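# Swap two racks between lab and reception through window

## Task

r1 begins in the laboratory and r2 in the reception; the connecting door is locked, but a service window is open. Get the green rack standing upright on the reception's table with every one of its tubes still inside it, and get the grey rack standing on the lab bench. Neither rack nor any tube may ever touch the floor. No robot may tip over or be left leaning. At the end both robots must have released the racks and backed away, and the racks must stay put without any robot supporting them.

## Robot and tools

Robots: r1 and r2 are identical Hello Robot Stretch 4 units. Each has an omni-wheel base, a lift that slides up a mast, one telescoping arm that reaches forward, a three-joint wrist (yaw, pitch, roll) and a two-finger gripper. The robot is about 1.6 m tall, and the base rim lies within 0.23 m of the base origin. Each robot carries four cameras: <name>_head_camera, <name>_head_left_camera, <name>_head_right_camera and <name>_wrist_camera.

Frames: every robot reports in its own base frame, with the origin on the floor below the base centre, x ahead, y to the left, z up. hand_pose is a point between the open fingertips, given in this frame; it can be slightly wrong. The odometry frame is the base frame as it was when the scene began. Since each robot uses its own frames, relative positions of the two robots come only from images, lidar_m and wrist_depth_mm.

Tool execute_actions: argument "actions" is a list holding one action or none (none just reports state and images). The action is an object keyed by "r1" and/or "r2". Under a robot you may give "base", "joints", "pace", "contact_limits", or "end_of_arm" by itself. All motions in one action start together.
- "base" holds exactly one relative move, an offset from where the base last measured itself: {"translate_m": d} straight drive in metres, forward positive, -2 to 2; {"strafe_m": d} sideways in metres, left positive, -2 to 2; {"rotate_rad": d} turn in place in radians, counter-clockwise (left) positive, -3.2 to 3.2.
- "joints" holds absolute targets, each named separately: lift_m 0 to 1.2 (m); arm_m 0 to 0.55 (m extension); wrist_yaw_rad -1.134 to 4.276 (0 points ahead, positive turns left, 3.14 folds it back; beyond 3.4 the arm may obstruct); wrist_pitch_rad -1.117 to 4.259 (0 level, 1.57 pointing down); wrist_roll_rad -1.117 to 4.259 (0 keeps the fingers level, positive turns clockwise as viewed from behind); gripper_m -0.038 to 0.141 (fingertip gap in m; negative means fingers press together). Targets beyond a joint range get clipped and reported; any other bad value or unknown key rejects the whole call.
- "pace": "slow", "default", "fast" or "max" (base up to 0.1/0.3/0.4/0.6 m/s and 1/2/3/4 rad/s; slower when the lift is high).
- "contact_limits": {"arm_m": x}, x from 0 (gentlest) to 0.75 (firmest), default 0.5, sets how hard the arm may press before halting.
- "end_of_arm": "enable_torque" re-powers wrist or gripper motors that cut out.
- "cameras": list of camera names to return, or "all"/null for all, [] for none.
One action runs for at most 15 s. A joint or base omitted from an action can still be driving toward its earlier target.

Other tools: wait(seconds 0 to 10) lets the scene run and returns state and images. zoom_image(camera, region [x0, y0, x1, y1] in pixels, top-left origin, at most 504 by 504) enlarges part of that camera's latest full image. read_manual(section "licences") only returns licence text. finished_scene(scene) closes the scene irreversibly and says whether it succeeded; a reply with no tool call ends everything.

Results: base_status and joint_status describe how the last accepted motions ended. "done" means target reached (for the base: wheels turned the full amount, slipping included). "off_target" means it stopped short and may still push. "contact_stop_at_<key>" means it met something and that part goes slack (a slack lift may sag under load). "limit_stop_at_<name>" is a built-in stop; "limit_stop_at_tilt" means leaning beyond 6 degrees, with lift, arm and wheels slack until upright; "limit_stop_at_own_body" means the joint would hit the robot itself. "torque_fault" means a wrist or gripper motor went limp; send enable_torque. on_its_own lists what was not commanded; "held at" is a held target, not a position. base_odometry counts wheel rotation; if turned_by_wheels and turned_by_imu differ by over about 0.1 rad, the base hit or slipped. base_tilt is in degrees (forward and right positive), with a fixed bias up to 1.5. motor_effort is percent of maximum, positive toward larger joint values, peak in brackets; wheel efforts are positive for turning right. lidar_m gives 12 distances in metres, sector 1 straight ahead then counter-clockwise (4 left, 7 behind, 10 right); "-" means nothing seen or closer than 0.25 m; it misses glass and thin legs but sees table tops and the other robot. wrist_depth_mm is a 7 by 7 grid of depths, 100 to 2000 mm, from the top left. If a result reports a stop, later motion calls in the same reply are skipped.

Gripping: command gripper_m below the object's width; squeezing harder pulls the object toward the wrist. A firm hold is visible as a gripper_m effort change; the reading and "done" do not prove a grasp. If fingertips jam against a surface, raise the lift. To unfold at scene start, send lift_m 0.4 with wrist_yaw_rad 0.

Cautions: never let a rack or tube reach the floor; hand racks through the service window rather than the locked door. Robots pressing against each other fails the run, so keep bases apart. Two robots do not travel identical distances (up to about 3 cm per metre), so shared carrying is risky. Driving or turning with over 1 kg held at arm_m above 0.2, especially fast, can topple a robot, as can steady pushing with a high gripper. A level gripper holding above about 2 kg faults the wrist. Avoid slams and hard pushes; release the racks and back off before finishing.

Each tool is called after "Request:" as name(argument=value, ...) on one line, values as JSON.

## Session

Request:
execute_actions(actions=[])

Scene clock: 0.00 s.
r1.base_odometry: x=+0.000 y=+0.000 heading=+0.000 (m, m, rad; r1's odometry frame)
r1.turned_by_wheels: +0.000 (rad since the last result)
r1.turned_by_imu: +0.000 (rad since the last result)
r1.base_tilt: forward=-0.1 right=+0.0 (deg)
r1.lidar_m: 1.47 3.43 1.34 1.33 1.69 1.07 0.79 0.79 0.90 0.89 0.88 0.95
r1.base_status: not commanded
r1.joint_positions: lift_m=+0.299 arm_m=-0.003 wrist_yaw_rad=+3.146 wrist_pitch_rad=+0.017 wrist_roll_rad=-0.013 gripper_m=+0.057
r1.joint_status: not commanded
r1.motor_effort: lift_m=+18 arm_m=-1 wrist_yaw_rad=-2 wrist_pitch_rad=-8 wrist_roll_rad=+0 gripper_m=-3 wheel_0=+0 wheel_1=+1 wheel_2=+0 (%)
r1.hand_pose: x=-0.1205 y=+0.0861 z=+0.4726 quat_wxyz=(-0.002, -0.008, -0.006, +1.000) (m; r1's base frame)
r1.wrist_depth_mm: - 131 891 1042 1160 - 1661 / - 116 154 1060 1205 - 1618 / - 128 179 1060 1182 1308 1464 / 134 143 946 1078 1182 1366 1576 / 798 866 931 1060 1205 1336 1537 / 798 854 931 1060 195 1336 1499 / 809 866 931 - 1042 1008 1060
r2.base_odometry: x=+0.000 y=+0.000 heading=+0.000 (m, m, rad; r2's odometry frame)
r2.turned_by_wheels: +0.000 (rad since the last result)
r2.turned_by_imu: +0.000 (rad since the last result)
r2.base_tilt: forward=-0.5 right=+0.0 (deg)
r2.lidar_m: 1.25 1.64 1.25 1.85 2.28 1.15 0.95 0.93 1.07 0.91 0.90 1.02
r2.base_status: not commanded
r2.joint_positions: lift_m=+0.268 arm_m=+0.002 wrist_yaw_rad=+3.135 wrist_pitch_rad=+0.007 wrist_roll_rad=+0.014 gripper_m=+0.057
r2.joint_status: not commanded
r2.motor_effort: lift_m=+19 arm_m=+0 wrist_yaw_rad=+1 wrist_pitch_rad=-6 wrist_roll_rad=-1 gripper_m=-3 wheel_0=-1 wheel_1=+0 wheel_2=+0 (%)
r2.hand_pose: x=-0.1152 y=+0.0893 z=+0.4445 quat_wxyz=(+0.003, -0.004, +0.007, +1.000) (m; r2's base frame)
r2.wrist_depth_mm: - 135 1078 1160 1281 1430 1661 / - 126 233 1160 1281 1464 1618 / - 126 186 1182 1255 1464 1661 / 115 135 1060 1182 1308 1499 1618 / 931 991 1078 1205 1281 1464 1661 / 931 1008 194 1160 196 1397 1397 / 946 960 1078 109 1138 991 1025
pictures: r1_head_camera, r1_head_left_camera, r1_head_right_camera, r1_wrist_camera, r2_head_camera, r2_head_left_camera, r2_head_right_camera, r2_wrist_camera
Images, in order (width x height): r1_head_camera 420x560, r1_head_left_camera 420x672, r1_head_right_camera 420x672, r1_wrist_camera 616x392, r2_head_camera 420x560, r2_head_left_camera 420x672, r2_head_right_camera 420x672, r2_wrist_camera 616x392.

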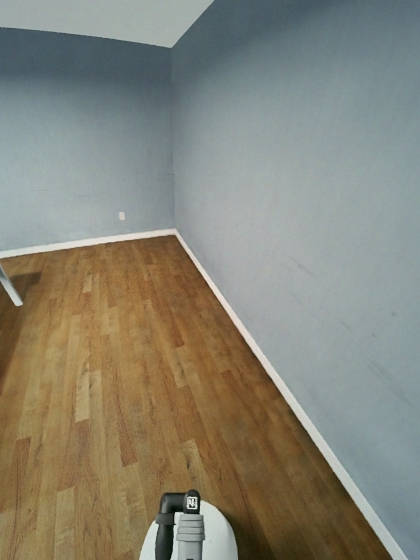

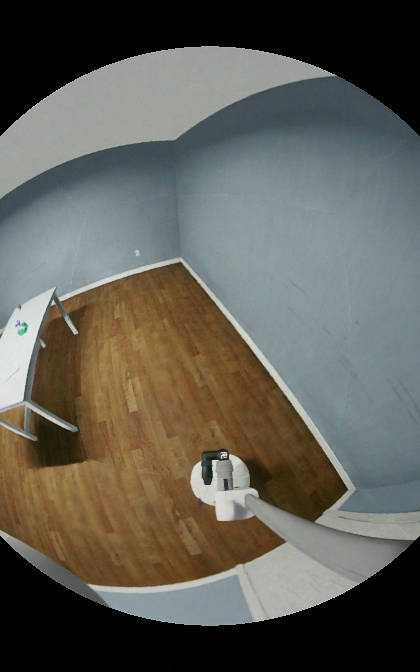

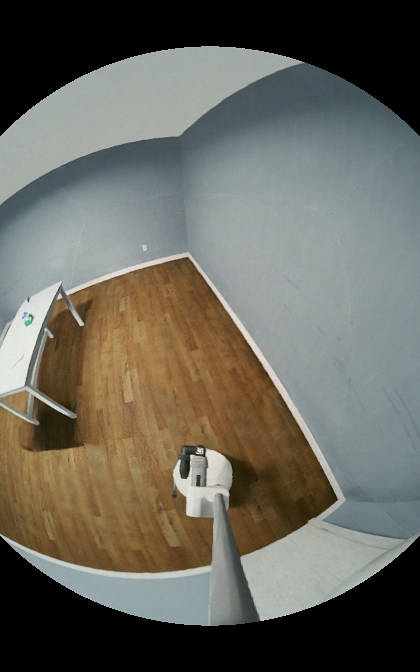

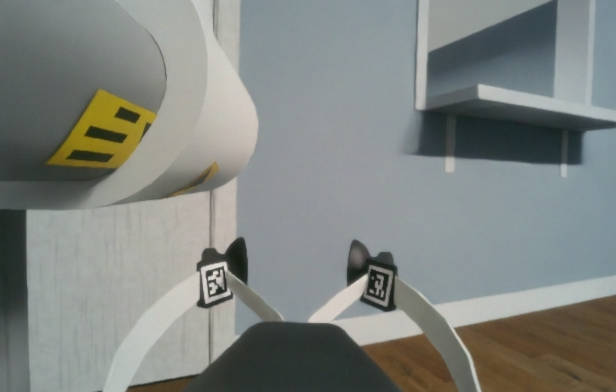

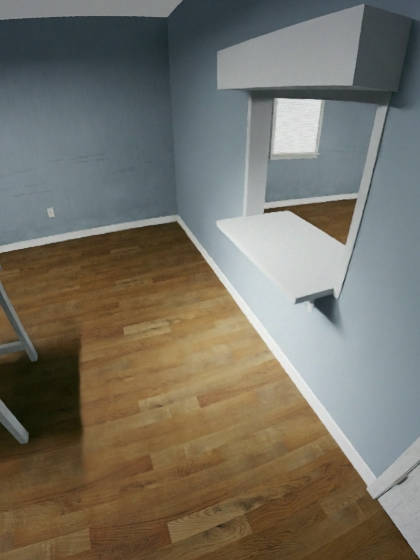

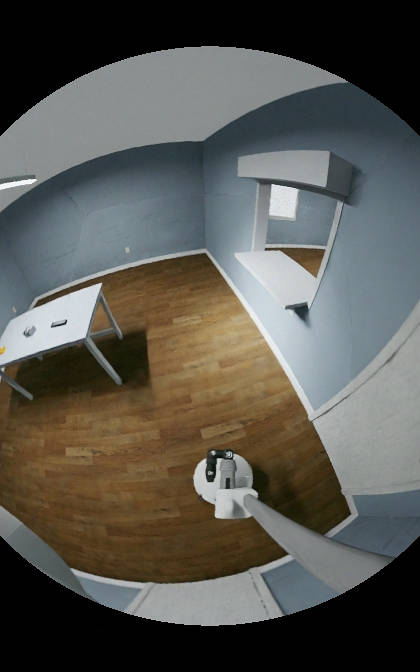

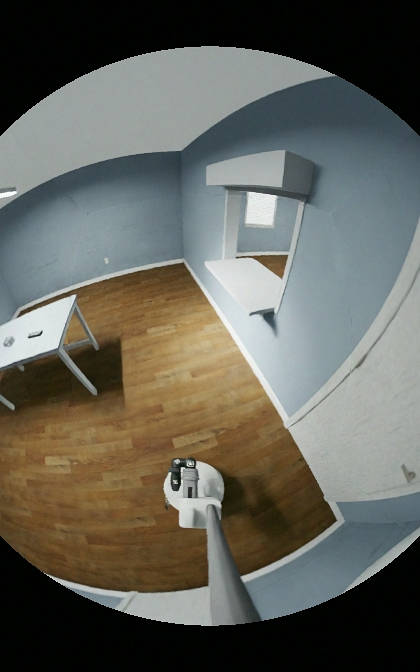

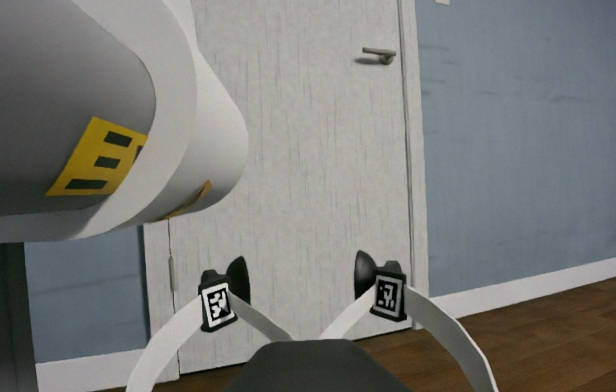

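Turn both toward the tables to look.

Request:
execute_actions(actions=[{"r1":{"base":{"rotate_rad":1.2},"joints":{"lift_m":0.9,"wrist_yaw_rad":0,"wrist_pitch_rad":0.4,"gripper_m":0.13}},"r2":{"base":{"rotate_rad":1.0},"joints":{"lift_m":0.9,"wrist_yaw_rad":0,"wrist_pitch_rad":0.4,"gripper_m":0.13}}}])

Scene clock: 4.60 s.
r1.base_odometry: x=+0.000 y=+0.000 heading=+1.199 (m, m, rad; r1's odometry frame)
r1.turned_by_wheels: +1.199 (rad since the last result)
r1.turned_by_imu: +1.188 (rad since the last result)
r1.base_tilt: forward=-0.1 right=+0.0 (deg)
r1.lidar_m: 1.32 1.66 1.20 0.96 0.77 0.80 0.97 0.88 0.89 1.06 1.89 2.17
r1.base_status: done
r1.joint_positions: lift_m=+0.900 arm_m=-0.003 wrist_yaw_rad=+0.000 wrist_pitch_rad=+0.402 wrist_roll_rad=-0.013 gripper_m=+0.130
r1.joint_status: all done
r1.motor_effort: lift_m=+22(22) arm_m=-1(1) wrist_yaw_rad=-2(11) wrist_pitch_rad=-8(6) wrist_roll_rad=+0(0) gripper_m=-5(3) wheel_0=-4(8) wheel_1=-2(5) wheel_2=-2(8) (%)
r1.hand_pose: x=+0.4339 y=-0.0873 z=+0.9650 quat_wxyz=(+0.980, -0.006, +0.200, +0.001) (m; r1's base frame)
r1.wrist_depth_mm: - - - - - - - / - - - - - - - / - - 1281 1576 - - - / - - - - - - - / 1756 1808 1863 1921 1863 - - / 1464 1366 1397 1499 1430 1537 1537 / 1255 1255 1308 - 1336 1308 1281
r2.base_odometry: x=+0.000 y=+0.000 heading=+0.999 (m, m, rad; r2's odometry frame)
r2.turned_by_wheels: +0.999 (rad since the last result)
r2.turned_by_imu: +0.988 (rad since the last result)
r2.base_tilt: forward=-0.4 right=+0.1 (deg)
r2.lidar_m: 1.25 1.74 2.54 1.17 0.96 0.93 1.06 0.91 0.90 1.03 1.19 1.88
r2.base_status: done
r2.joint_positions: lift_m=+0.900 arm_m=+0.002 wrist_yaw_rad=+0.000 wrist_pitch_rad=+0.402 wrist_roll_rad=+0.014 gripper_m=+0.130
r2.joint_status: all done
r2.motor_effort: lift_m=+23(20) arm_m=+0(0) wrist_yaw_rad=+1(6) wrist_pitch_rad=-6(5) wrist_roll_rad=-1(1) gripper_m=-2(3) wheel_0=-7(13) wheel_1=-6(9) wheel_2=-4(10) (%)
r2.hand_pose: x=+0.4382 y=-0.0874 z=+0.9651 quat_wxyz=(+0.980, +0.007, +0.200, -0.001) (m; r2's base frame)
r2.wrist_depth_mm: - - - - - - - / - - - - - - - / - 1756 1366 1281 - - - / - - - - - - - / - - - - - 1983 1921 / 1661 211 1576 1366 1499 1499 1618 / 1430 1366 1430 109 1397 1336 1308
pictures: r1_head_camera, r1_head_left_camera, r1_head_right_camera, r1_wrist_camera, r2_head_camera, r2_head_left_camera, r2_head_right_camera, r2_wrist_camera
camera_calibration (this result's frames):
r1_wrist_camera: T_world_to_cam=[[0.0194999, -0.999451, 0.0267865, -0.118226], [-0.424034, -0.0325299, -0.905062, 1.09838], [0.905436, 0.00629026, -0.424436, 0.243476], [0, 0, 0, 1]] pos_world=[0.247602, -0.083962, 1.1006]
r2_wrist_camera: T_world_to_cam=[[-0.0627736, -0.997134, -0.0422384, -0.0202681], [-0.412624, 0.0644652, -0.908617, 1.11061], [0.908736, -0.0396086, -0.415488, 0.232421], [0, 0, 0, 1]] pos_world=[0.245782, -0.0825997, 1.10483]
Images, in order (width x height): r1_head_camera 420x560, r1_head_left_camera 420x672, r1_head_right_camera 420x672, r1_wrist_camera 616x392, r2_head_camera 420x560, r2_head_left_camera 420x672, r2_head_right_camera 420x672, r2_wrist_camera 616x392.

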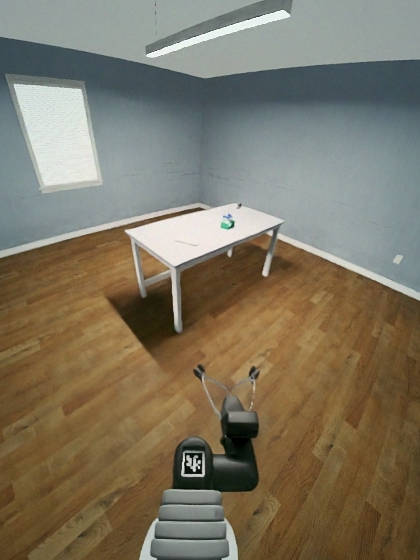

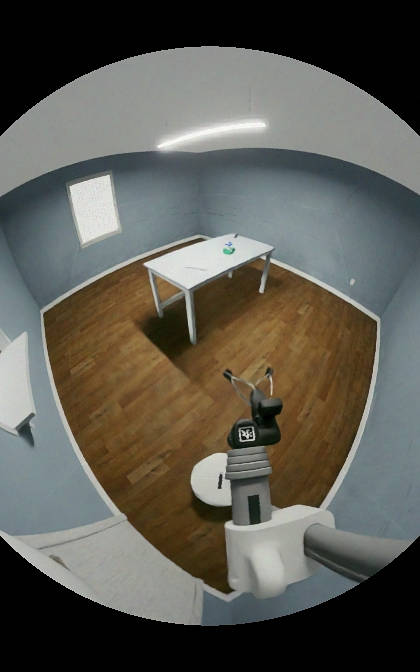

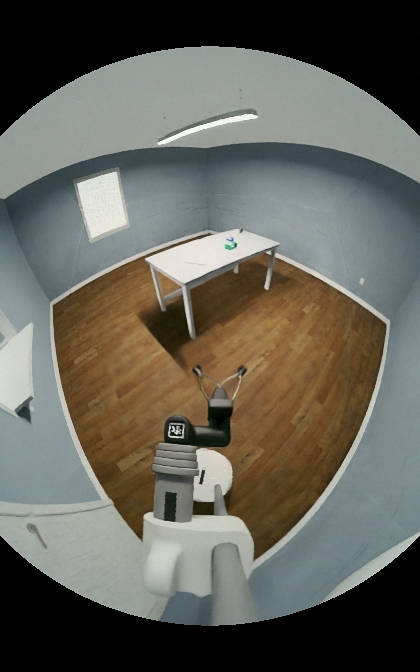

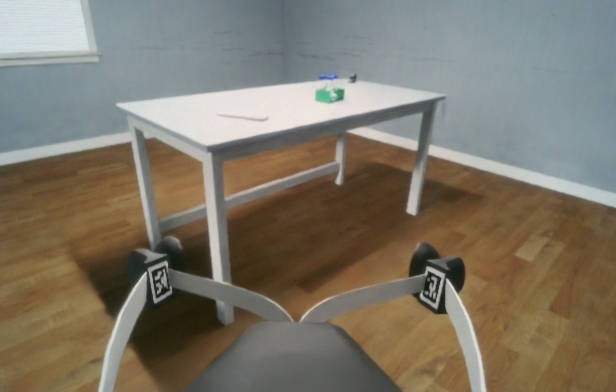

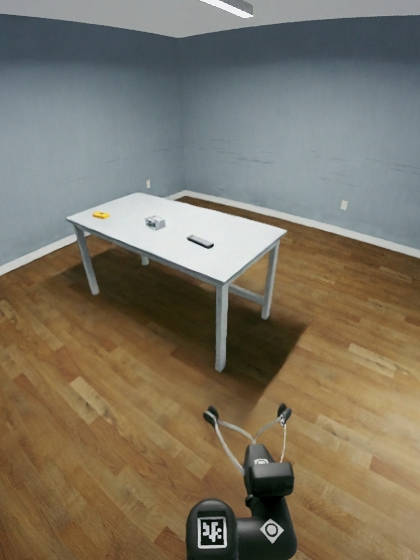

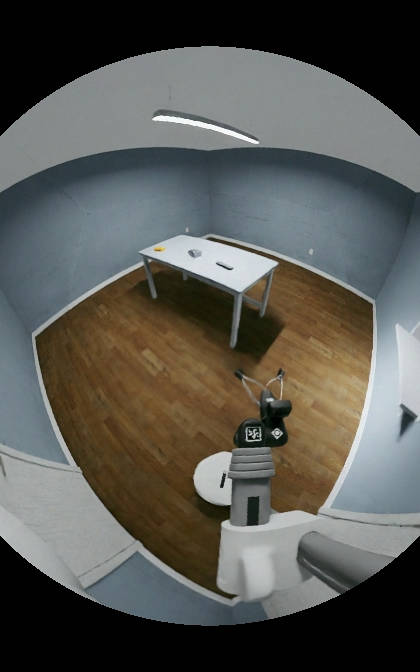

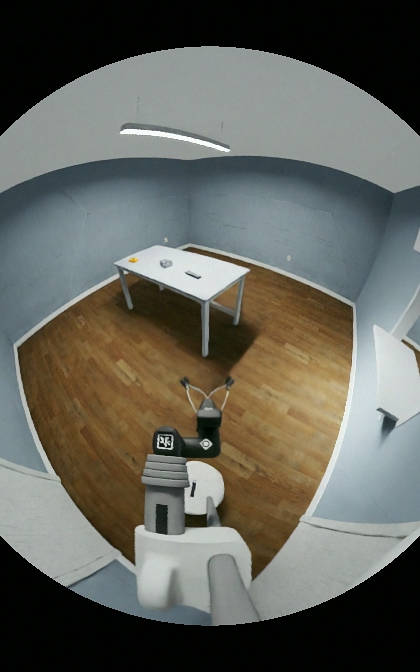

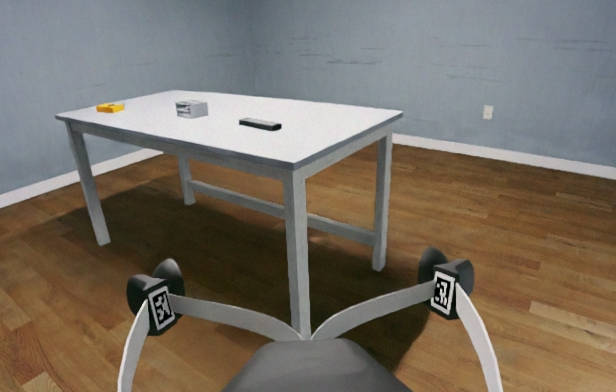

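Request:
execute_actions(actions=[{"r1":{"base":{"rotate_rad":0.72}},"r2":{"base":{"rotate_rad":-0.7}}}], cameras=[])

Request:
execute_actions(actions=[{"r1":{"base":{"strafe_m":-1.47}},"r2":{"base":{"strafe_m":1.59}}}], cameras=[])

Request:
execute_actions(actions=[{"r1":{"base":{"translate_m":0.5}},"r2":{"base":{"translate_m":0.4}}}], cameras=["r1_head_camera","r1_wrist_camera","r2_head_camera","r2_wrist_camera"])

Scene clock: 13.30 s.
r1.base_odometry: x=+0.000 y=+0.000 heading=+1.919 (m, m, rad; r1's odometry frame)
r1.turned_by_wheels: +0.720 (rad since the last result)
r1.turned_by_imu: +0.713 (rad since the last result)
r1.base_tilt: forward=-0.1 right=+0.0 (deg)
r1.lidar_m: 3.78 1.09 0.88 0.75 0.84 0.95 0.86 0.92 1.26 3.22 1.63 1.33
r1.base_status: done
r1.joint_positions: lift_m=+0.900 arm_m=-0.002 wrist_yaw_rad=+0.000 wrist_pitch_rad=+0.402 wrist_roll_rad=-0.013 gripper_m=+0.130
r1.joint_status: not commanded
r1.motor_effort: lift_m=+21(22) arm_m=-1(1) wrist_yaw_rad=-2(3) wrist_pitch_rad=-8(8) wrist_roll_rad=+0(0) gripper_m=+0(0) wheel_0=-2(7) wheel_1=+0(7) wheel_2=+1(8) (%)
r1.hand_pose: x=+0.4339 y=-0.0874 z=+0.9650 quat_wxyz=(+0.980, -0.006, +0.200, +0.001) (m; r1's base frame)
r1.wrist_depth_mm: 1397 - - - - - - / 1397 - - - - - - / 1255 - - - - 1397 1281 / 1430 - - - - - 976 / 1397 1661 1863 1921 1863 1756 1863 / 1366 1397 1430 1464 1430 1182 1576 / 1229 1255 1336 - 1336 1255 1281
r2.base_odometry: x=+0.000 y=+0.000 heading=+0.300 (m, m, rad; r2's odometry frame)
r2.turned_by_wheels: -0.699 (rad since the last result)
r2.turned_by_imu: -0.694 (rad since the last result)
r2.base_tilt: forward=-0.4 right=+0.0 (deg)
r2.lidar_m: 3.12 1.25 1.40 3.39 1.43 0.99 0.94 1.00 0.94 0.89 0.91 1.10
r2.base_status: done
r2.joint_positions: lift_m=+0.900 arm_m=+0.002 wrist_yaw_rad=+0.000 wrist_pitch_rad=+0.402 wrist_roll_rad=+0.014 gripper_m=+0.130
r2.joint_status: not commanded
r2.motor_effort: lift_m=+22(22) arm_m=+0(0) wrist_yaw_rad=+0(1) wrist_pitch_rad=-5(4) wrist_roll_rad=-1(1) gripper_m=-1(0) wheel_0=+7(11) wheel_1=+5(10) wheel_2=+3(8) (%)
r2.hand_pose: x=+0.4382 y=-0.0875 z=+0.9651 quat_wxyz=(+0.980, +0.007, +0.200, -0.002) (m; r2's base frame)
r2.wrist_depth_mm: - - - - - 1576 - / - - - - - 1576 - / - - - - - 1308 1042 / - - - - - 1661 1078 / - - - - - 1499 1138 / 1661 211 1576 1661 1499 1430 1160 / 1397 1397 1430 109 1397 1336 1160
pictures: none
No camera images: the call's "cameras" was empty. Leave "cameras" out to get every camera's image.

Scene clock: 19.93 s.
r1.base_odometry: x=+1.382 y=+0.502 heading=+1.919 (m, m, rad; r1's odometry frame)
r1.turned_by_wheels: +0.000 (rad since the last result)
r1.turned_by_imu: -0.002 (rad since the last result)
r1.base_tilt: forward=+0.0 right=+0.0 (deg)
r1.lidar_m: 1.09 1.15 2.32 2.28 1.26 0.89 0.83 0.86 1.18 1.95 2.01 1.20
r1.base_status: done
r1.joint_positions: lift_m=+0.900 arm_m=-0.002 wrist_yaw_rad=+0.000 wrist_pitch_rad=+0.402 wrist_roll_rad=-0.013 gripper_m=+0.130
r1.joint_status: not commanded
r1.motor_effort: lift_m=+21(21) arm_m=-1(1) wrist_yaw_rad=-2(2) wrist_pitch_rad=-8(9) wrist_roll_rad=+0(0) gripper_m=+1(2) wheel_0=+2(10) wheel_1=-1(10) wheel_2=+1(2) (%)
r1.hand_pose: x=+0.4339 y=-0.0874 z=+0.9650 quat_wxyz=(+0.980, -0.006, +0.200, +0.001) (m; r1's base frame)
r1.wrist_depth_mm: - - - - - - - / - - - - - - - / 1118 1098 1138 1138 1205 1336 - / 991 1661 - - - 1042 - / 1756 1708 1756 1808 1808 1863 - / 1397 1366 1430 1464 1430 1430 1537 / 1229 1255 1308 - 1336 1255 1308
r2.base_odometry: x=-0.470 y=+1.519 heading=+0.300 (m, m, rad; r2's odometry frame)
r2.turned_by_wheels: +0.000 (rad since the last result)
r2.turned_by_imu: +0.006 (rad since the last result)
r2.base_tilt: forward=-0.6 right=+0.1 (deg)
r2.lidar_m: 0.97 1.00 1.86 1.78 1.54 1.09 1.02 1.03 1.35 2.48 2.43 1.02
r2.base_status: done
r2.joint_positions: lift_m=+0.900 arm_m=+0.002 wrist_yaw_rad=+0.000 wrist_pitch_rad=+0.402 wrist_roll_rad=+0.014 gripper_m=+0.130
r2.joint_status: not commanded
r2.motor_effort: lift_m=+21(22) arm_m=+0(0) wrist_yaw_rad=+1(3) wrist_pitch_rad=-6(5) wrist_roll_rad=+0(1) gripper_m=-3(1) wheel_0=-3(15) wheel_1=+2(14) wheel_2=+0(4) (%)
r2.hand_pose: x=+0.4382 y=-0.0874 z=+0.9652 quat_wxyz=(+0.980, +0.007, +0.200, -0.001) (m; r2's base frame)
r2.wrist_depth_mm: - - - - - - - / - - - - - - - / - 1336 1255 1255 1205 1205 - / 891 878 866 878 891 904 917 / 1921 1661 1618 1863 1921 1921 1808 / 1661 212 1537 1661 1499 1499 1464 / 1182 1397 1430 109 1397 1336 1255
pictures: none
No camera images: the call's "cameras" was empty. Leave "cameras" out to get every camera's image.

Scene clock: 23.10 s.
r1.base_odometry: x=+1.211 y=+0.972 heading=+1.920 (m, m, rad; r1's odometry frame)
r1.turned_by_wheels: +0.000 (rad since the last result)
r1.turned_by_imu: -0.001 (rad since the last result)
r1.base_tilt: forward=-0.1 right=+0.0 (deg)
r1.lidar_m: 0.59 0.63 0.87 2.18 2.01 1.39 1.32 1.38 1.91 1.92 0.91 0.63
r1.base_status: done
r1.joint_positions: lift_m=+0.900 arm_m=-0.002 wrist_yaw_rad=+0.000 wrist_pitch_rad=+0.402 wrist_roll_rad=-0.013 gripper_m=+0.130
r1.joint_status: not commanded
r1.motor_effort: lift_m=+21(21) arm_m=-1(1) wrist_yaw_rad=-2(3) wrist_pitch_rad=-8(8) wrist_roll_rad=+0(1) gripper_m=+0(3) wheel_0=+3(7) wheel_1=+1(6) wheel_2=+0(11) (%)
r1.hand_pose: x=+0.4339 y=-0.0874 z=+0.9650 quat_wxyz=(+0.980, -0.006, +0.200, +0.001) (m; r1's base frame)
r1.wrist_depth_mm: - - - - - - - / - - - - - - - / 1078 1118 1138 - - - - / 750 768 768 691 809 809 866 / 574 549 585 603 609 615 627 / 504 480 484 492 500 512 539 / 1255 1229 1336 - 1336 1308 1308
r2.base_odometry: x=-0.088 y=+1.637 heading=+0.301 (m, m, rad; r2's odometry frame)
r2.turned_by_wheels: +0.001 (rad since the last result)
r2.turned_by_imu: -0.001 (rad since the last result)
r2.base_tilt: forward=-0.4 right=+0.1 (deg)
r2.lidar_m: 0.57 0.59 0.79 1.80 1.87 1.50 1.42 1.47 1.93 2.32 0.85 0.61
r2.base_status: done
r2.joint_positions: lift_m=+0.900 arm_m=+0.002 wrist_yaw_rad=+0.000 wrist_pitch_rad=+0.402 wrist_roll_rad=+0.014 gripper_m=+0.130
r2.joint_status: not commanded
r2.motor_effort: lift_m=+21(21) arm_m=+0(1) wrist_yaw_rad=+1(0) wrist_pitch_rad=-5(6) wrist_roll_rad=-1(0) gripper_m=-2(1) wheel_0=+5(9) wheel_1=+5(10) wheel_2=+0(13) (%)
r2.hand_pose: x=+0.4382 y=-0.0874 z=+0.9652 quat_wxyz=(+0.980, +0.007, +0.200, -0.001) (m; r2's base frame)
r2.wrist_depth_mm: - - - - - - - / - - - - - - - / - - - - - - - / 891 878 854 842 831 820 798 / 654 647 640 627 627 609 609 / 512 211 473 512 466 469 488 / 433 439 442 109 452 917 1308
pictures: r1_head_camera, r1_wrist_camera, r2_head_camera, r2_wrist_camera
camera_calibration (this result's frames):
r1_wrist_camera: T_world_to_cam=[[0.0192807, -0.999455, 0.0267863, -0.11819], [-0.424041, -0.0324367, -0.905062, 1.09842], [0.905438, 0.00609173, -0.424436, 0.243493], [0, 0, 0, 1]] pos_world=[0.247585, -0.0839794, 1.10065]
r2_wrist_camera: T_world_to_cam=[[-0.0629305, -0.997124, -0.0422367, -0.0202379], [-0.41264, 0.0645297, -0.908605, 1.1107], [0.908718, -0.0397504, -0.415514, 0.232498], [0, 0, 0, 1]] pos_world=[0.245771, -0.0826111, 1.10494]
Images, in order (width x height): r1_head_camera 420x560, r1_wrist_camera 616x392, r2_head_camera 420x560, r2_wrist_camera 616x392.

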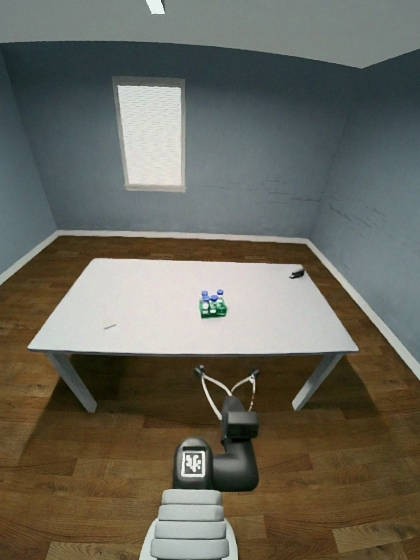

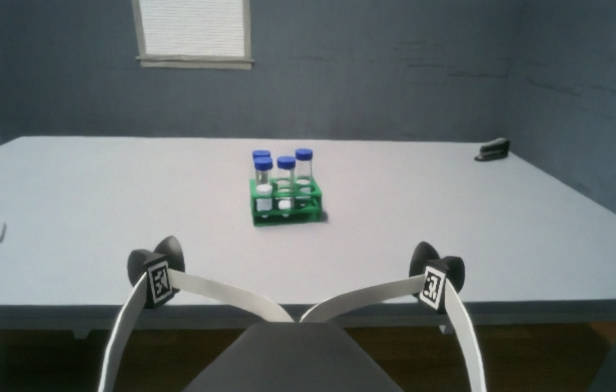

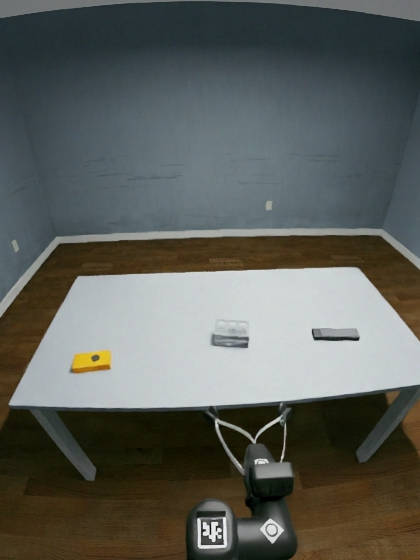

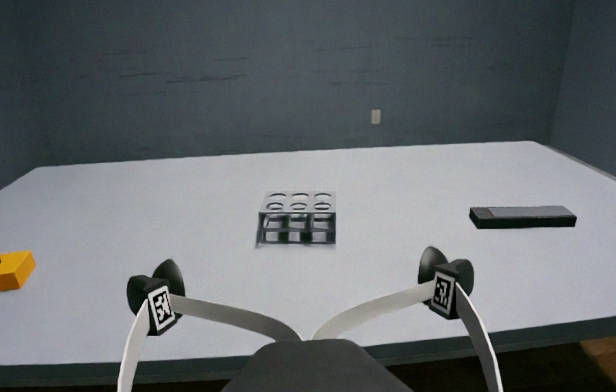

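Request:
execute_actions(actions=[{"r1":{"base":{"strafe_m":0.043},"joints":{"lift_m":0.8,"arm_m":0.2,"wrist_pitch_rad":0.3,"gripper_m":0.141}},"r2":{"joints":{"lift_m":0.8,"arm_m":0.2,"wrist_pitch_rad":0.3,"gripper_m":0.141}}}], cameras=["r1_wrist_camera","r2_wrist_camera"])

Scene clock: 29.13 s.
r1.base_odometry: x=+1.170 y=+0.957 heading=+1.920 (m, m, rad; r1's odometry frame)
r1.turned_by_wheels: +0.000 (rad since the last result)
r1.turned_by_imu: -0.001 (rad since the last result)
r1.base_tilt: forward=-0.1 right=+0.0 (deg)
r1.lidar_m: 0.59 0.64 0.88 2.11 2.00 1.43 1.34 1.37 1.89 1.97 0.95 0.67
r1.base_status: done
r1.joint_positions: lift_m=+0.800 arm_m=+0.199 wrist_yaw_rad=+0.000 wrist_pitch_rad=+0.302 wrist_roll_rad=-0.013 gripper_m=+0.141
r1.joint_status: all done
r1.motor_effort: lift_m=+14(19) arm_m=+4(3) wrist_yaw_rad=-2(1) wrist_pitch_rad=-7(11) wrist_roll_rad=+0(0) gripper_m=-2(1) wheel_0=+0(10) wheel_1=-1(10) wheel_2=+0(1) (%)
r1.hand_pose: x=+0.6456 y=-0.0874 z=+0.8927 quat_wxyz=(+0.989, -0.006, +0.151, +0.001) (m; r1's base frame)
r1.wrist_depth_mm: - - - - - - - / - - - - - - - / - - - - - - - / 699 699 715 477 750 759 788 / 492 462 508 452 492 521 530 / 382 355 362 165 366 384 407 / 309 314 329 - 334 325 329
r2.base_odometry: x=-0.088 y=+1.637 heading=+0.301 (m, m, rad; r2's odometry frame)
r2.turned_by_wheels: +0.000 (rad since the last result)
r2.turned_by_imu: -0.002 (rad since the last result)
r2.base_tilt: forward=-0.5 right=+0.0 (deg)
r2.lidar_m: 0.58 0.61 0.81 1.80 1.86 1.52 1.43 1.46 1.94 2.30 0.86 0.61
r2.base_status: not commanded
r2.joint_positions: lift_m=+0.800 arm_m=+0.199 wrist_yaw_rad=+0.000 wrist_pitch_rad=+0.302 wrist_roll_rad=+0.014 gripper_m=+0.141
r2.joint_status: all done
r2.motor_effort: lift_m=+16(20) arm_m=+7(7) wrist_yaw_rad=+1(3) wrist_pitch_rad=-6(8) wrist_roll_rad=-1(0) gripper_m=-3(1) wheel_0=+5(5) wheel_1=+5(5) wheel_2=+0(0) (%)
r2.hand_pose: x=+0.6450 y=-0.0874 z=+0.8926 quat_wxyz=(+0.989, +0.007, +0.151, -0.001) (m; r2's base frame)
r2.wrist_depth_mm: - - - - - - - / - - - - - - - / - - - - - - - / 854 831 809 798 759 750 741 / 569 564 525 445 539 525 508 / 427 205 387 421 384 370 394 / 347 342 355 109 343 329 332
pictures: r1_wrist_camera, r2_wrist_camera
camera_calibration (this result's frames):
r1_wrist_camera: T_world_to_cam=[[0.0165193, -0.999455, 0.0285659, -0.120136], [-0.33167, -0.0324297, -0.942838, 1.09679], [0.943251, 0.00610056, -0.332025, -0.0857845], [0, 0, 0, 1]] pos_world=[0.446672, -0.0839792, 1.00904]
r2_wrist_camera: T_world_to_cam=[[-0.0583493, -0.997128, -0.0482849, -0.00782417], [-0.320303, 0.0645095, -0.945116, 1.10313], [0.945517, -0.0396811, -0.323147, -0.0917883], [0, 0, 0, 1]] pos_world=[0.439665, -0.0826061, 1.01254]
Images, in order (width x height): r1_wrist_camera 616x392, r2_wrist_camera 616x392.

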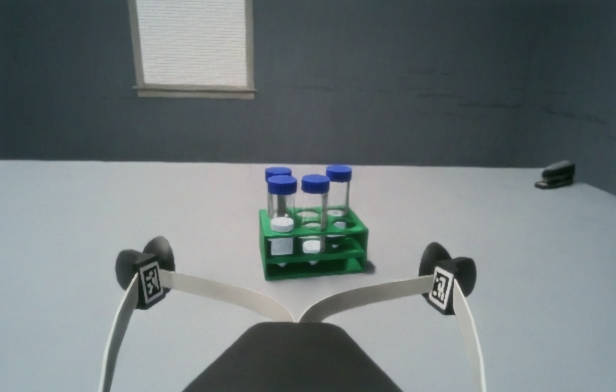

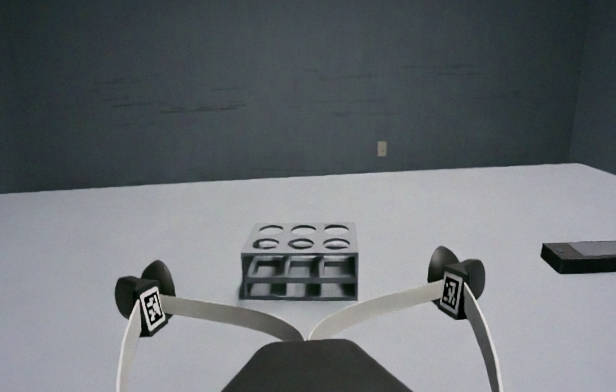

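Request:
execute_actions(actions=[{"r1":{"base":{"strafe_m":-0.008},"joints":{"lift_m":0.705}},"r2":{"joints":{"lift_m":0.705}}}], cameras=[])

Request:
execute_actions(actions=[{"r1":{"joints":{"arm_m":0.33},"pace":"slow"},"r2":{"joints":{"arm_m":0.31},"pace":"slow"}}], cameras=["r1_wrist_camera","r2_wrist_camera"])

Scene clock: 33.60 s.
r1.base_odometry: x=+1.178 y=+0.960 heading=+1.920 (m, m, rad; r1's odometry frame)
r1.turned_by_wheels: +0.000 (rad since the last result)
r1.turned_by_imu: +0.000 (rad since the last result)
r1.base_tilt: forward=-0.1 right=+0.1 (deg)
r1.lidar_m: 0.62 0.64 0.90 2.12 1.98 1.39 1.33 1.39 1.90 1.94 0.94 0.65
r1.base_status: done
r1.joint_positions: lift_m=+0.705 arm_m=+0.199 wrist_yaw_rad=+0.000 wrist_pitch_rad=+0.302 wrist_roll_rad=-0.013 gripper_m=+0.141
r1.joint_status: all done
r1.motor_effort: lift_m=+14(12) arm_m=+4(4) wrist_yaw_rad=-2(2) wrist_pitch_rad=-8(8) wrist_roll_rad=+0(0) gripper_m=-3(0) wheel_0=+1(10) wheel_1=+0(9) wheel_2=+0(0) (%)
r1.hand_pose: x=+0.6456 y=-0.0874 z=+0.7977 quat_wxyz=(+0.989, -0.006, +0.151, +0.001) (m; r1's base frame)
r1.wrist_depth_mm: - - - - - - - / - - - - - - - / 707 741 750 469 831 842 891 / 424 433 439 418 455 473 484 / 303 289 315 317 322 327 329 / 236 220 223 166 229 237 250 / 271 273 226 - 236 291 297
r2.base_odometry: x=-0.088 y=+1.637 heading=+0.301 (m, m, rad; r2's odometry frame)
r2.turned_by_wheels: +0.000 (rad since the last result)
r2.turned_by_imu: -0.001 (rad since the last result)
r2.base_tilt: forward=-0.5 right=+0.0 (deg)
r2.lidar_m: 0.56 0.59 0.79 1.80 1.88 1.51 1.42 1.48 1.95 2.33 0.86 0.63
r2.base_status: not commanded
r2.joint_positions: lift_m=+0.705 arm_m=+0.199 wrist_yaw_rad=+0.000 wrist_pitch_rad=+0.302 wrist_roll_rad=+0.014 gripper_m=+0.141
r2.joint_status: all done
r2.motor_effort: lift_m=+16(18) arm_m=+8(7) wrist_yaw_rad=+0(0) wrist_pitch_rad=-5(5) wrist_roll_rad=+0(1) gripper_m=-1(2) wheel_0=+5(5) wheel_1=+5(5) wheel_2=+0(0) (%)
r2.hand_pose: x=+0.6450 y=-0.0874 z=+0.7976 quat_wxyz=(+0.989, +0.007, +0.151, -0.001) (m; r2's base frame)
r2.wrist_depth_mm: - - - - - - - / - - - - - - - / - - - 866 842 809 788 / 525 512 455 430 473 466 449 / 353 347 345 338 332 324 319 / 263 204 237 259 234 229 244 / 213 210 217 109 213 203 204
pictures: none
No camera images: the call's "cameras" was empty. Leave "cameras" out to get every camera's image.

Scene clock: 36.17 s.
r1.base_odometry: x=+1.178 y=+0.960 heading=+1.920 (m, m, rad; r1's odometry frame)
r1.turned_by_wheels: +0.000 (rad since the last result)
r1.turned_by_imu: +0.000 (rad since the last result)
r1.base_tilt: forward=-0.1 right=+0.0 (deg)
r1.lidar_m: 0.59 0.61 0.86 2.12 1.98 1.41 1.33 1.37 1.88 1.96 0.93 0.63
r1.base_status: not commanded
r1.joint_positions: lift_m=+0.705 arm_m=+0.329 wrist_yaw_rad=+0.000 wrist_pitch_rad=+0.302 wrist_roll_rad=-0.013 gripper_m=+0.141
r1.joint_status: all done
r1.motor_effort: lift_m=+14(14) arm_m=+4(4) wrist_yaw_rad=-2(2) wrist_pitch_rad=-8(8) wrist_roll_rad=+0(0) gripper_m=-3(0) wheel_0=+1(1) wheel_1=+0(0) wheel_2=+0(0) (%)
r1.hand_pose: x=+0.7755 y=-0.0874 z=+0.7977 quat_wxyz=(+0.989, -0.006, +0.151, +0.001) (m; r1's base frame)
r1.wrist_depth_mm: - - - - - - - / - - - - - - - / 707 732 661 597 809 - - / 421 433 407 307 394 466 480 / 300 289 301 298 304 325 329 / 234 217 220 166 225 237 250 / 190 193 202 - 206 200 201
r2.base_odometry: x=-0.088 y=+1.637 heading=+0.301 (m, m, rad; r2's odometry frame)
r2.turned_by_wheels: +0.000 (rad since the last result)
r2.turned_by_imu: -0.001 (rad since the last result)
r2.base_tilt: forward=-0.4 right=+0.1 (deg)
r2.lidar_m: 0.57 0.60 0.78 1.80 1.87 1.50 1.41 1.47 1.95 2.30 0.86 0.60
r2.base_status: not commanded
r2.joint_positions: lift_m=+0.705 arm_m=+0.309 wrist_yaw_rad=+0.000 wrist_pitch_rad=+0.302 wrist_roll_rad=+0.014 gripper_m=+0.141
r2.joint_status: all done
r2.motor_effort: lift_m=+15(15) arm_m=+8(6) wrist_yaw_rad=+1(0) wrist_pitch_rad=-5(8) wrist_roll_rad=+1(1) gripper_m=-1(1) wheel_0=+5(5) wheel_1=+5(5) wheel_2=+0(0) (%)
r2.hand_pose: x=+0.7550 y=-0.0874 z=+0.7976 quat_wxyz=(+0.989, +0.007, +0.151, -0.001) (m; r2's base frame)
r2.wrist_depth_mm: - - - - - - - / - - - - - - - / - - - - - 809 798 / 525 512 424 329 427 462 455 / 349 347 314 309 312 324 317 / 264 205 238 258 234 227 244 / 213 209 217 109 212 203 204
pictures: r1_wrist_camera, r2_wrist_camera
camera_calibration (this result's frames):
r1_wrist_camera: T_world_to_cam=[[0.0164685, -0.999456, 0.0285659, -0.119544], [-0.331672, -0.0324128, -0.942838, 1.05032], [0.943251, 0.00605263, -0.332025, -0.239929], [0, 0, 0, 1]] pos_world=[0.576644, -0.0839831, 0.914037]
r2_wrist_camera: T_world_to_cam=[[-0.058446, -0.997122, -0.0482849, -0.00594721], [-0.320296, 0.0645406, -0.945116, 1.04856], [0.945513, -0.0397728, -0.323147, -0.226483], [0, 0, 0, 1]] pos_world=[0.549646, -0.0826129, 0.917541]
Images, in order (width x height): r1_wrist_camera 616x392, r2_wrist_camera 616x392.

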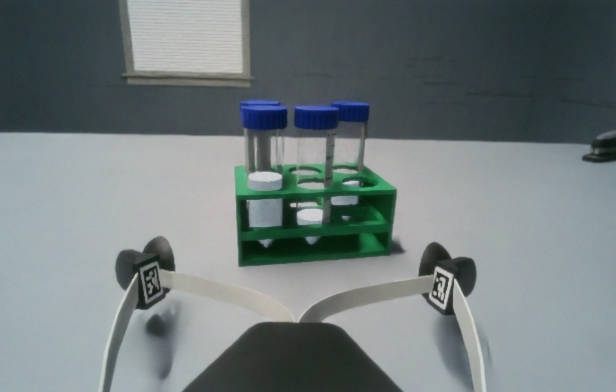

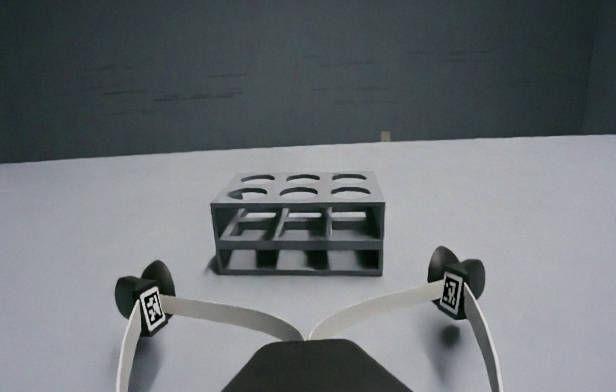

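Request:
execute_actions(actions=[{"r1":{"base":{"strafe_m":-0.005},"joints":{"arm_m":0.465},"pace":"slow"},"r2":{"joints":{"arm_m":0.455},"pace":"slow"}}], cameras=["r1_wrist_camera","r2_wrist_camera"])

Scene clock: 40.17 s.
r1.base_odometry: x=+1.182 y=+0.961 heading=+1.920 (m, m, rad; r1's odometry frame)
r1.turned_by_wheels: +0.000 (rad since the last result)
r1.turned_by_imu: +0.000 (rad since the last result)
r1.base_tilt: forward=-0.1 right=-0.1 (deg)
r1.lidar_m: 0.59 0.63 0.87 2.14 2.01 1.42 1.33 1.40 1.91 1.94 0.93 0.63
r1.base_status: done
r1.joint_positions: lift_m=+0.705 arm_m=+0.464 wrist_yaw_rad=+0.000 wrist_pitch_rad=+0.302 wrist_roll_rad=-0.013 gripper_m=+0.141
r1.joint_status: all done
r1.motor_effort: lift_m=+14(14) arm_m=+4(5) wrist_yaw_rad=-1(1) wrist_pitch_rad=-7(8) wrist_roll_rad=+0(0) gripper_m=-4(4) wheel_0=+5(5) wheel_1=-4(4) wheel_2=+0(1) (%)
r1.hand_pose: x=+0.9105 y=-0.0875 z=+0.7977 quat_wxyz=(+0.989, -0.006, +0.151, +0.001) (m; r1's base frame)
r1.wrist_depth_mm: - - - - - - - / - - - - - - - / - - 216 230 - - - / 418 430 252 277 427 473 480 / 300 272 196 222 229 325 329 / 234 218 193 203 225 236 250 / 190 192 200 - 206 200 201
r2.base_odometry: x=-0.088 y=+1.637 heading=+0.301 (m, m, rad; r2's odometry frame)
r2.turned_by_wheels: +0.000 (rad since the last result)
r2.turned_by_imu: -0.001 (rad since the last result)
r2.base_tilt: forward=-0.4 right=+0.1 (deg)
r2.lidar_m: 0.58 0.58 0.77 1.79 1.86 1.51 1.42 1.46 1.95 2.32 0.86 0.61
r2.base_status: not commanded
r2.joint_positions: lift_m=+0.705 arm_m=+0.454 wrist_yaw_rad=+0.000 wrist_pitch_rad=+0.302 wrist_roll_rad=+0.014 gripper_m=+0.141
r2.joint_status: all done
r2.motor_effort: lift_m=+16(16) arm_m=+8(7) wrist_yaw_rad=+1(1) wrist_pitch_rad=-8(6) wrist_roll_rad=+0(1) gripper_m=-1(2) wheel_0=+5(5) wheel_1=+4(4) wheel_2=+0(0) (%)
r2.hand_pose: x=+0.9000 y=-0.0875 z=+0.7976 quat_wxyz=(+0.989, +0.007, +0.151, -0.001) (m; r2's base frame)
r2.wrist_depth_mm: - - - - - - - / - - - - - - - / - - - - - - - / 525 508 496 484 473 462 452 / 347 347 220 217 230 322 317 / 262 197 198 219 199 227 243 / 213 209 206 109 206 202 204
pictures: r1_wrist_camera, r2_wrist_camera
camera_calibration (this result's frames):
r1_wrist_camera: T_world_to_cam=[[0.0162243, -0.99946, 0.0285657, -0.121612], [-0.331688, -0.0323316, -0.942835, 1.0951], [0.943249, 0.00582192, -0.332034, -0.367234], [0, 0, 0, 1]] pos_world=[0.711598, -0.0840019, 0.914036]
r2_wrist_camera: T_world_to_cam=[[-0.0585725, -0.997115, -0.0482847, 0.00260547], [-0.320288, 0.0645811, -0.945116, 1.095], [0.945508, -0.0398928, -0.323147, -0.363565], [0, 0, 0, 1]] pos_world=[0.694621, -0.0826218, 0.917541]
Images, in order (width x height): r1_wrist_camera 616x392, r2_wrist_camera 616x392.

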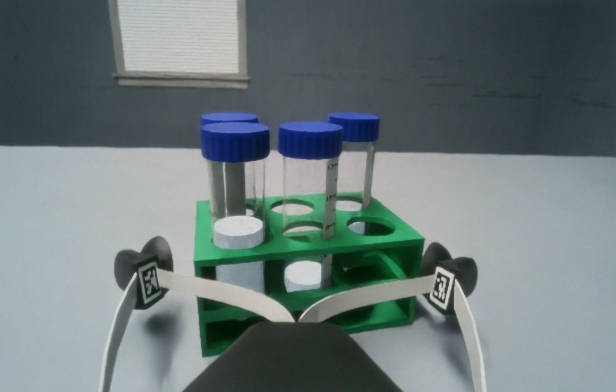

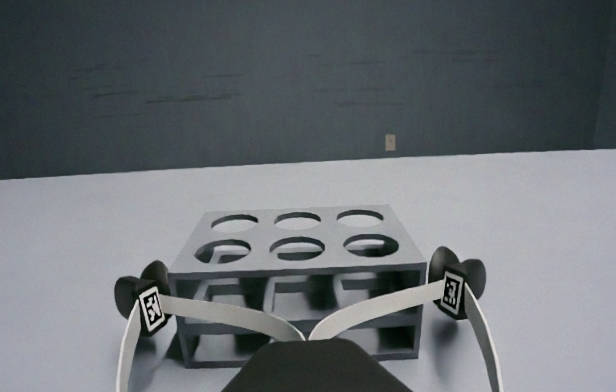

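Request:
execute_actions(actions=[{"r1":{"joints":{"arm_m":0.495},"pace":"slow"},"r2":{"joints":{"arm_m":0.485},"pace":"slow"}}], cameras=[])

Request:
execute_actions(actions=[{"r1":{"joints":{"gripper_m":0.06}},"r2":{"joints":{"gripper_m":0.06}}}], cameras=[])

Request:
execute_actions(actions=[{"r1":{"joints":{"lift_m":0.8},"pace":"slow"},"r2":{"joints":{"lift_m":0.8},"pace":"slow"}}], cameras=["r1_wrist_camera","r2_wrist_camera"])

Scene clock: 42.83 s.
r1.base_odometry: x=+1.182 y=+0.961 heading=+1.920 (m, m, rad; r1's odometry frame)
r1.turned_by_wheels: +0.000 (rad since the last result)
r1.turned_by_imu: +0.000 (rad since the last result)
r1.base_tilt: forward=-0.1 right=+0.0 (deg)
r1.lidar_m: 0.60 0.63 0.87 2.15 2.02 1.38 1.30 1.36 1.89 1.95 0.93 0.65
r1.base_status: not commanded
r1.joint_positions: lift_m=+0.705 arm_m=+0.494 wrist_yaw_rad=+0.000 wrist_pitch_rad=+0.302 wrist_roll_rad=-0.013 gripper_m=+0.141
r1.joint_status: all done
r1.motor_effort: lift_m=+14(14) arm_m=+5(5) wrist_yaw_rad=-1(2) wrist_pitch_rad=-8(8) wrist_roll_rad=+0(0) gripper_m=+0(2) wheel_0=+5(5) wheel_1=-4(4) wheel_2=+0(0) (%)
r1.hand_pose: x=+0.9405 y=-0.0875 z=+0.7977 quat_wxyz=(+0.989, -0.006, +0.151, +0.001) (m; r1's base frame)
r1.wrist_depth_mm: - - - - - - - / - - - - - - - / - - 216 230 - - - / 421 430 373 274 427 469 477 / 300 273 196 222 228 325 327 / 234 216 193 203 225 236 250 / 190 192 200 - 206 200 201
r2.base_odometry: x=-0.088 y=+1.637 heading=+0.301 (m, m, rad; r2's odometry frame)
r2.turned_by_wheels: +0.000 (rad since the last result)
r2.turned_by_imu: -0.001 (rad since the last result)
r2.base_tilt: forward=-0.4 right=+0.1 (deg)
r2.lidar_m: 0.57 0.60 0.80 1.80 1.86 1.51 1.42 1.48 1.93 2.30 0.86 0.60
r2.base_status: not commanded
r2.joint_positions: lift_m=+0.705 arm_m=+0.484 wrist_yaw_rad=+0.000 wrist_pitch_rad=+0.302 wrist_roll_rad=+0.014 gripper_m=+0.141
r2.joint_status: all done
r2.motor_effort: lift_m=+16(16) arm_m=+8(7) wrist_yaw_rad=+2(1) wrist_pitch_rad=-6(8) wrist_roll_rad=-1(1) gripper_m=+1(1) wheel_0=+5(5) wheel_1=+4(5) wheel_2=+0(0) (%)
r2.hand_pose: x=+0.9300 y=-0.0875 z=+0.7976 quat_wxyz=(+0.989, +0.007, +0.151, -0.001) (m; r2's base frame)
r2.wrist_depth_mm: - - - - - - - / - - - - - - - / - - - - - - - / 525 517 496 484 473 459 455 / 351 349 221 217 229 322 317 / 262 197 198 219 198 228 244 / 212 209 205 109 206 202 203
pictures: none
No camera images: the call's "cameras" was empty. Leave "cameras" out to get every camera's image.

Scene clock: 44.67 s.
r1.base_odometry: x=+1.182 y=+0.961 heading=+1.920 (m, m, rad; r1's odometry frame)
r1.turned_by_wheels: +0.000 (rad since the last result)
r1.turned_by_imu: +0.000 (rad since the last result)
r1.base_tilt: forward=-0.1 right=+0.0 (deg)
r1.lidar_m: 0.61 0.62 0.89 2.09 2.01 1.40 1.33 1.38 1.88 1.96 0.94 0.64
r1.base_status: not commanded
r1.joint_positions: lift_m=+0.705 arm_m=+0.494 wrist_yaw_rad=+0.000 wrist_pitch_rad=+0.302 wrist_roll_rad=-0.013 gripper_m=+0.060
r1.joint_status: all done
r1.motor_effort: lift_m=+14(14) arm_m=+4(4) wrist_yaw_rad=-3(3) wrist_pitch_rad=-7(8) wrist_roll_rad=+0(0) gripper_m=-5(4) wheel_0=+5(5) wheel_1=-4(4) wheel_2=+0(0) (%)
r1.hand_pose: x=+0.9405 y=-0.0874 z=+0.7977 quat_wxyz=(+0.989, -0.006, +0.151, +0.001) (m; r1's base frame)
r1.wrist_depth_mm: - - - - - - - / - - - - - - - / - - - 221 - - - / 421 433 436 259 303 469 484 / 301 306 225 221 286 322 327 / 234 235 220 214 197 247 250 / 190 189 202 - 199 193 201
r2.base_odometry: x=-0.088 y=+1.637 heading=+0.301 (m, m, rad; r2's odometry frame)
r2.turned_by_wheels: +0.000 (rad since the last result)
r2.turned_by_imu: -0.001 (rad since the last result)
r2.base_tilt: forward=-0.5 right=+0.1 (deg)
r2.lidar_m: 0.56 0.59 0.81 1.80 1.87 1.50 1.43 1.49 1.93 2.30 0.87 0.61
r2.base_status: not commanded
r2.joint_positions: lift_m=+0.705 arm_m=+0.484 wrist_yaw_rad=+0.000 wrist_pitch_rad=+0.303 wrist_roll_rad=+0.014 gripper_m=+0.060
r2.joint_status: all done
r2.motor_effort: lift_m=+15(16) arm_m=+8(7) wrist_yaw_rad=+1(1) wrist_pitch_rad=-9(11) wrist_roll_rad=-2(0) gripper_m=-21(21) wheel_0=+5(5) wheel_1=+5(5) wheel_2=+0(0) (%)
r2.hand_pose: x=+0.9299 y=-0.0874 z=+0.7973 quat_wxyz=(+0.988, +0.007, +0.151, -0.001) (m; r2's base frame)
r2.wrist_depth_mm: - - - - - - - / - - - - - - - / - - - - - - - / 517 504 492 480 469 459 449 / 349 343 206 204 198 322 314 / 260 175 208 216 192 178 242 / 202 208 180 109 189 203 -
pictures: none
No camera images: the call's "cameras" was empty. Leave "cameras" out to get every camera's image.

Scene clock: 46.33 s.
r1.base_odometry: x=+1.182 y=+0.961 heading=+1.920 (m, m, rad; r1's odometry frame)
r1.turned_by_wheels: +0.000 (rad since the last result)
r1.turned_by_imu: +0.000 (rad since the last result)
r1.base_tilt: forward=-0.1 right=+0.0 (deg)
r1.lidar_m: 0.59 0.63 0.85 2.13 2.01 1.41 1.33 1.40 1.90 1.98 0.95 0.64
r1.base_status: not commanded
r1.joint_positions: lift_m=+0.800 arm_m=+0.494 wrist_yaw_rad=+0.000 wrist_pitch_rad=+0.303 wrist_roll_rad=-0.013 gripper_m=+0.060
r1.joint_status: all done
r1.motor_effort: lift_m=+22(23) arm_m=+4(4) wrist_yaw_rad=-2(3) wrist_pitch_rad=-9(10) wrist_roll_rad=+0(0) gripper_m=-5(4) wheel_0=+5(5) wheel_1=-4(4) wheel_2=+0(0) (%)
r1.hand_pose: x=+0.9405 y=-0.0874 z=+0.8919 quat_wxyz=(+0.989, -0.006, +0.151, +0.001) (m; r1's base frame)
r1.wrist_depth_mm: - - - - - - - / - - - - - - - / - - - - - - - / - - - - - - - / 488 492 272 263 488 525 535 / 377 379 279 225 196 404 402 / 307 301 314 - 314 314 324
r2.base_odometry: x=-0.088 y=+1.637 heading=+0.301 (m, m, rad; r2's odometry frame)
r2.turned_by_wheels: +0.000 (rad since the last result)
r2.turned_by_imu: -0.001 (rad since the last result)
r2.base_tilt: forward=-0.5 right=+0.1 (deg)
r2.lidar_m: 0.56 0.58 0.80 1.81 1.87 1.52 1.42 1.46 1.91 2.31 0.87 0.61
r2.base_status: not commanded
r2.joint_positions: lift_m=+0.800 arm_m=+0.484 wrist_yaw_rad=+0.000 wrist_pitch_rad=+0.303 wrist_roll_rad=+0.014 gripper_m=+0.060
r2.joint_status: all done
r2.motor_effort: lift_m=+23(26) arm_m=+7(7) wrist_yaw_rad=+1(1) wrist_pitch_rad=-11(9) wrist_roll_rad=-1(1) gripper_m=-22(21) wheel_0=+5(5) wheel_1=+5(5) wheel_2=+0(0) (%)
r2.hand_pose: x=+0.9299 y=-0.0874 z=+0.8917 quat_wxyz=(+0.988, +0.007, +0.151, -0.001) (m; r2's base frame)
r2.wrist_depth_mm: - - - - - - - / - - - - - - - / - - - - - - - / - - - - - - - / 564 559 208 204 198 525 517 / 421 175 208 216 191 178 394 / 329 340 180 109 189 330 325
pictures: r1_wrist_camera, r2_wrist_camera
camera_calibration (this result's frames):
r1_wrist_camera: T_world_to_cam=[[0.0165325, -0.999455, 0.0285619, -0.124995], [-0.331893, -0.0324316, -0.942759, 1.19406], [0.943172, 0.00610663, -0.332249, -0.363969], [0, 0, 0, 1]] pos_world=[0.741653, -0.0839788, 1.00835]
r2_wrist_camera: T_world_to_cam=[[-0.0586093, -0.997116, -0.0482217, 0.00888267], [-0.321305, 0.0645762, -0.944772, 1.19413], [0.94516, -0.0398786, -0.324163, -0.360232], [0, 0, 0, 1]] pos_world=[0.724677, -0.0826207, 1.01183]
Images, in order (width x height): r1_wrist_camera 616x392, r2_wrist_camera 616x392.

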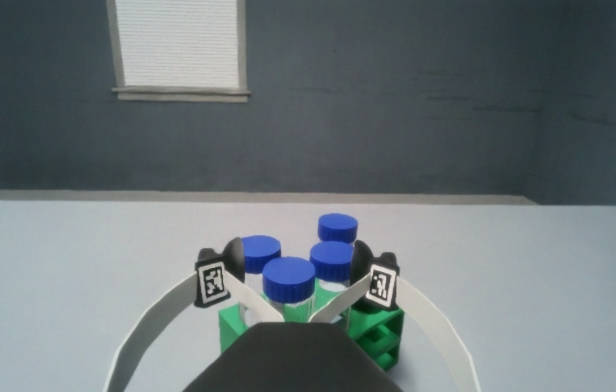

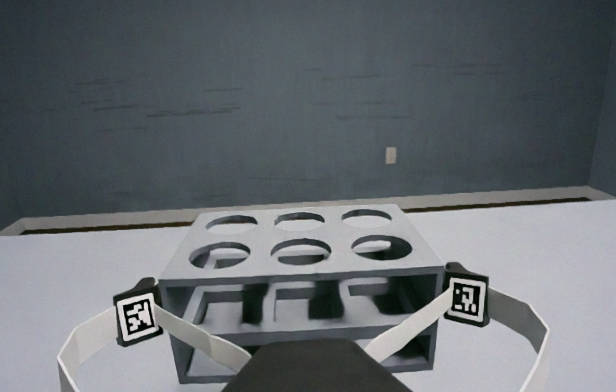

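Request:
execute_actions(actions=[{"r1":{"joints":{"lift_m":0.85,"arm_m":0.35,"gripper_m":0.141}},"r2":{"joints":{"lift_m":0.95,"arm_m":0.1}}}], cameras=["r1_wrist_camera","r1_head_camera"])

Scene clock: 49.83 s.
r1.base_odometry: x=+1.182 y=+0.961 heading=+1.920 (m, m, rad; r1's odometry frame)
r1.turned_by_wheels: +0.000 (rad since the last result)
r1.turned_by_imu: +0.000 (rad since the last result)
r1.base_tilt: forward=+0.0 right=+0.0 (deg)
r1.lidar_m: 0.60 0.64 0.87 2.11 2.00 1.41 1.33 1.39 1.86 1.96 0.96 0.64
r1.base_status: not commanded
r1.joint_positions: lift_m=+0.850 arm_m=+0.351 wrist_yaw_rad=+0.000 wrist_pitch_rad=+0.302 wrist_roll_rad=-0.013 gripper_m=+0.141
r1.joint_status: all done
r1.motor_effort: lift_m=+22(22) arm_m=-4(6) wrist_yaw_rad=-2(2) wrist_pitch_rad=-8(8) wrist_roll_rad=+0(0) gripper_m=-2(3) wheel_0=+5(4) wheel_1=-4(4) wheel_2=+0(0) (%)
r1.hand_pose: x=+0.7971 y=-0.0874 z=+0.9420 quat_wxyz=(+0.989, -0.006, +0.151, +0.001) (m; r1's base frame)
r1.wrist_depth_mm: - - - - - - - / - - - - - - - / - - - - - - - / - - - - - - - / 591 559 597 439 627 634 640 / 452 421 427 166 436 459 480 / 373 375 392 - 402 389 389
r2.base_odometry: x=-0.088 y=+1.637 heading=+0.301 (m, m, rad; r2's odometry frame)
r2.turned_by_wheels: +0.000 (rad since the last result)
r2.turned_by_imu: -0.001 (rad since the last result)
r2.base_tilt: forward=-0.5 right=+0.1 (deg)
r2.lidar_m: 0.52 0.60 0.80 1.80 1.86 1.51 1.43 1.47 1.94 2.32 0.87 0.62
r2.base_status: not commanded
r2.joint_positions: lift_m=+0.950 arm_m=+0.101 wrist_yaw_rad=+0.000 wrist_pitch_rad=+0.304 wrist_roll_rad=+0.014 gripper_m=+0.060
r2.joint_status: all done
r2.motor_effort: lift_m=+23(26) arm_m=-7(5) wrist_yaw_rad=+1(2) wrist_pitch_rad=-12(11) wrist_roll_rad=-1(1) gripper_m=-22(20) wheel_0=+5(5) wheel_1=+5(5) wheel_2=+0(0) (%)
r2.hand_pose: x=+0.5474 y=-0.0875 z=+1.0416 quat_wxyz=(+0.988, +0.007, +0.151, -0.001) (m; r2's base frame)
r2.wrist_depth_mm: - - - - - - - / - - - - - - - / - - - - - - - / - - - - - - - / 904 904 206 203 198 854 831 / 683 175 208 215 191 178 603 / 530 539 180 109 189 535 508
pictures: r1_head_camera, r1_wrist_camera
camera_calibration (this result's frames):
r1_wrist_camera: T_world_to_cam=[[0.0163606, -0.999458, 0.0285651, -0.123965], [-0.331718, -0.0323765, -0.942823, 1.19358], [0.943237, 0.00594962, -0.332068, -0.212269], [0, 0, 0, 1]] pos_world=[0.598179, -0.0839915, 1.05839]
Images, in order (width x height): r1_head_camera 420x560, r1_wrist_camera 616x392.

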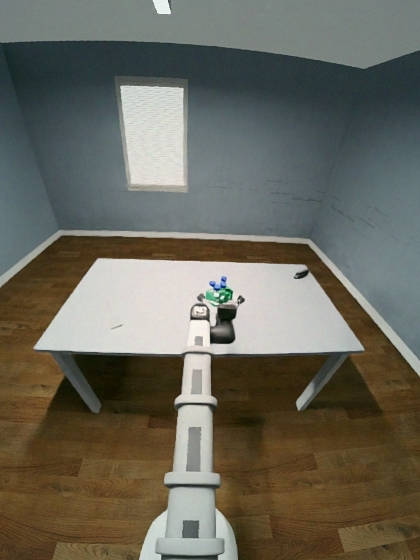

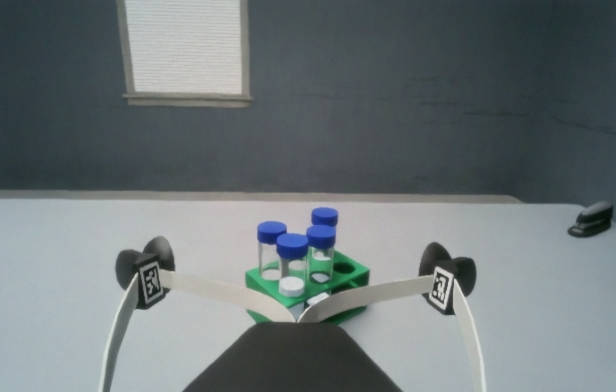

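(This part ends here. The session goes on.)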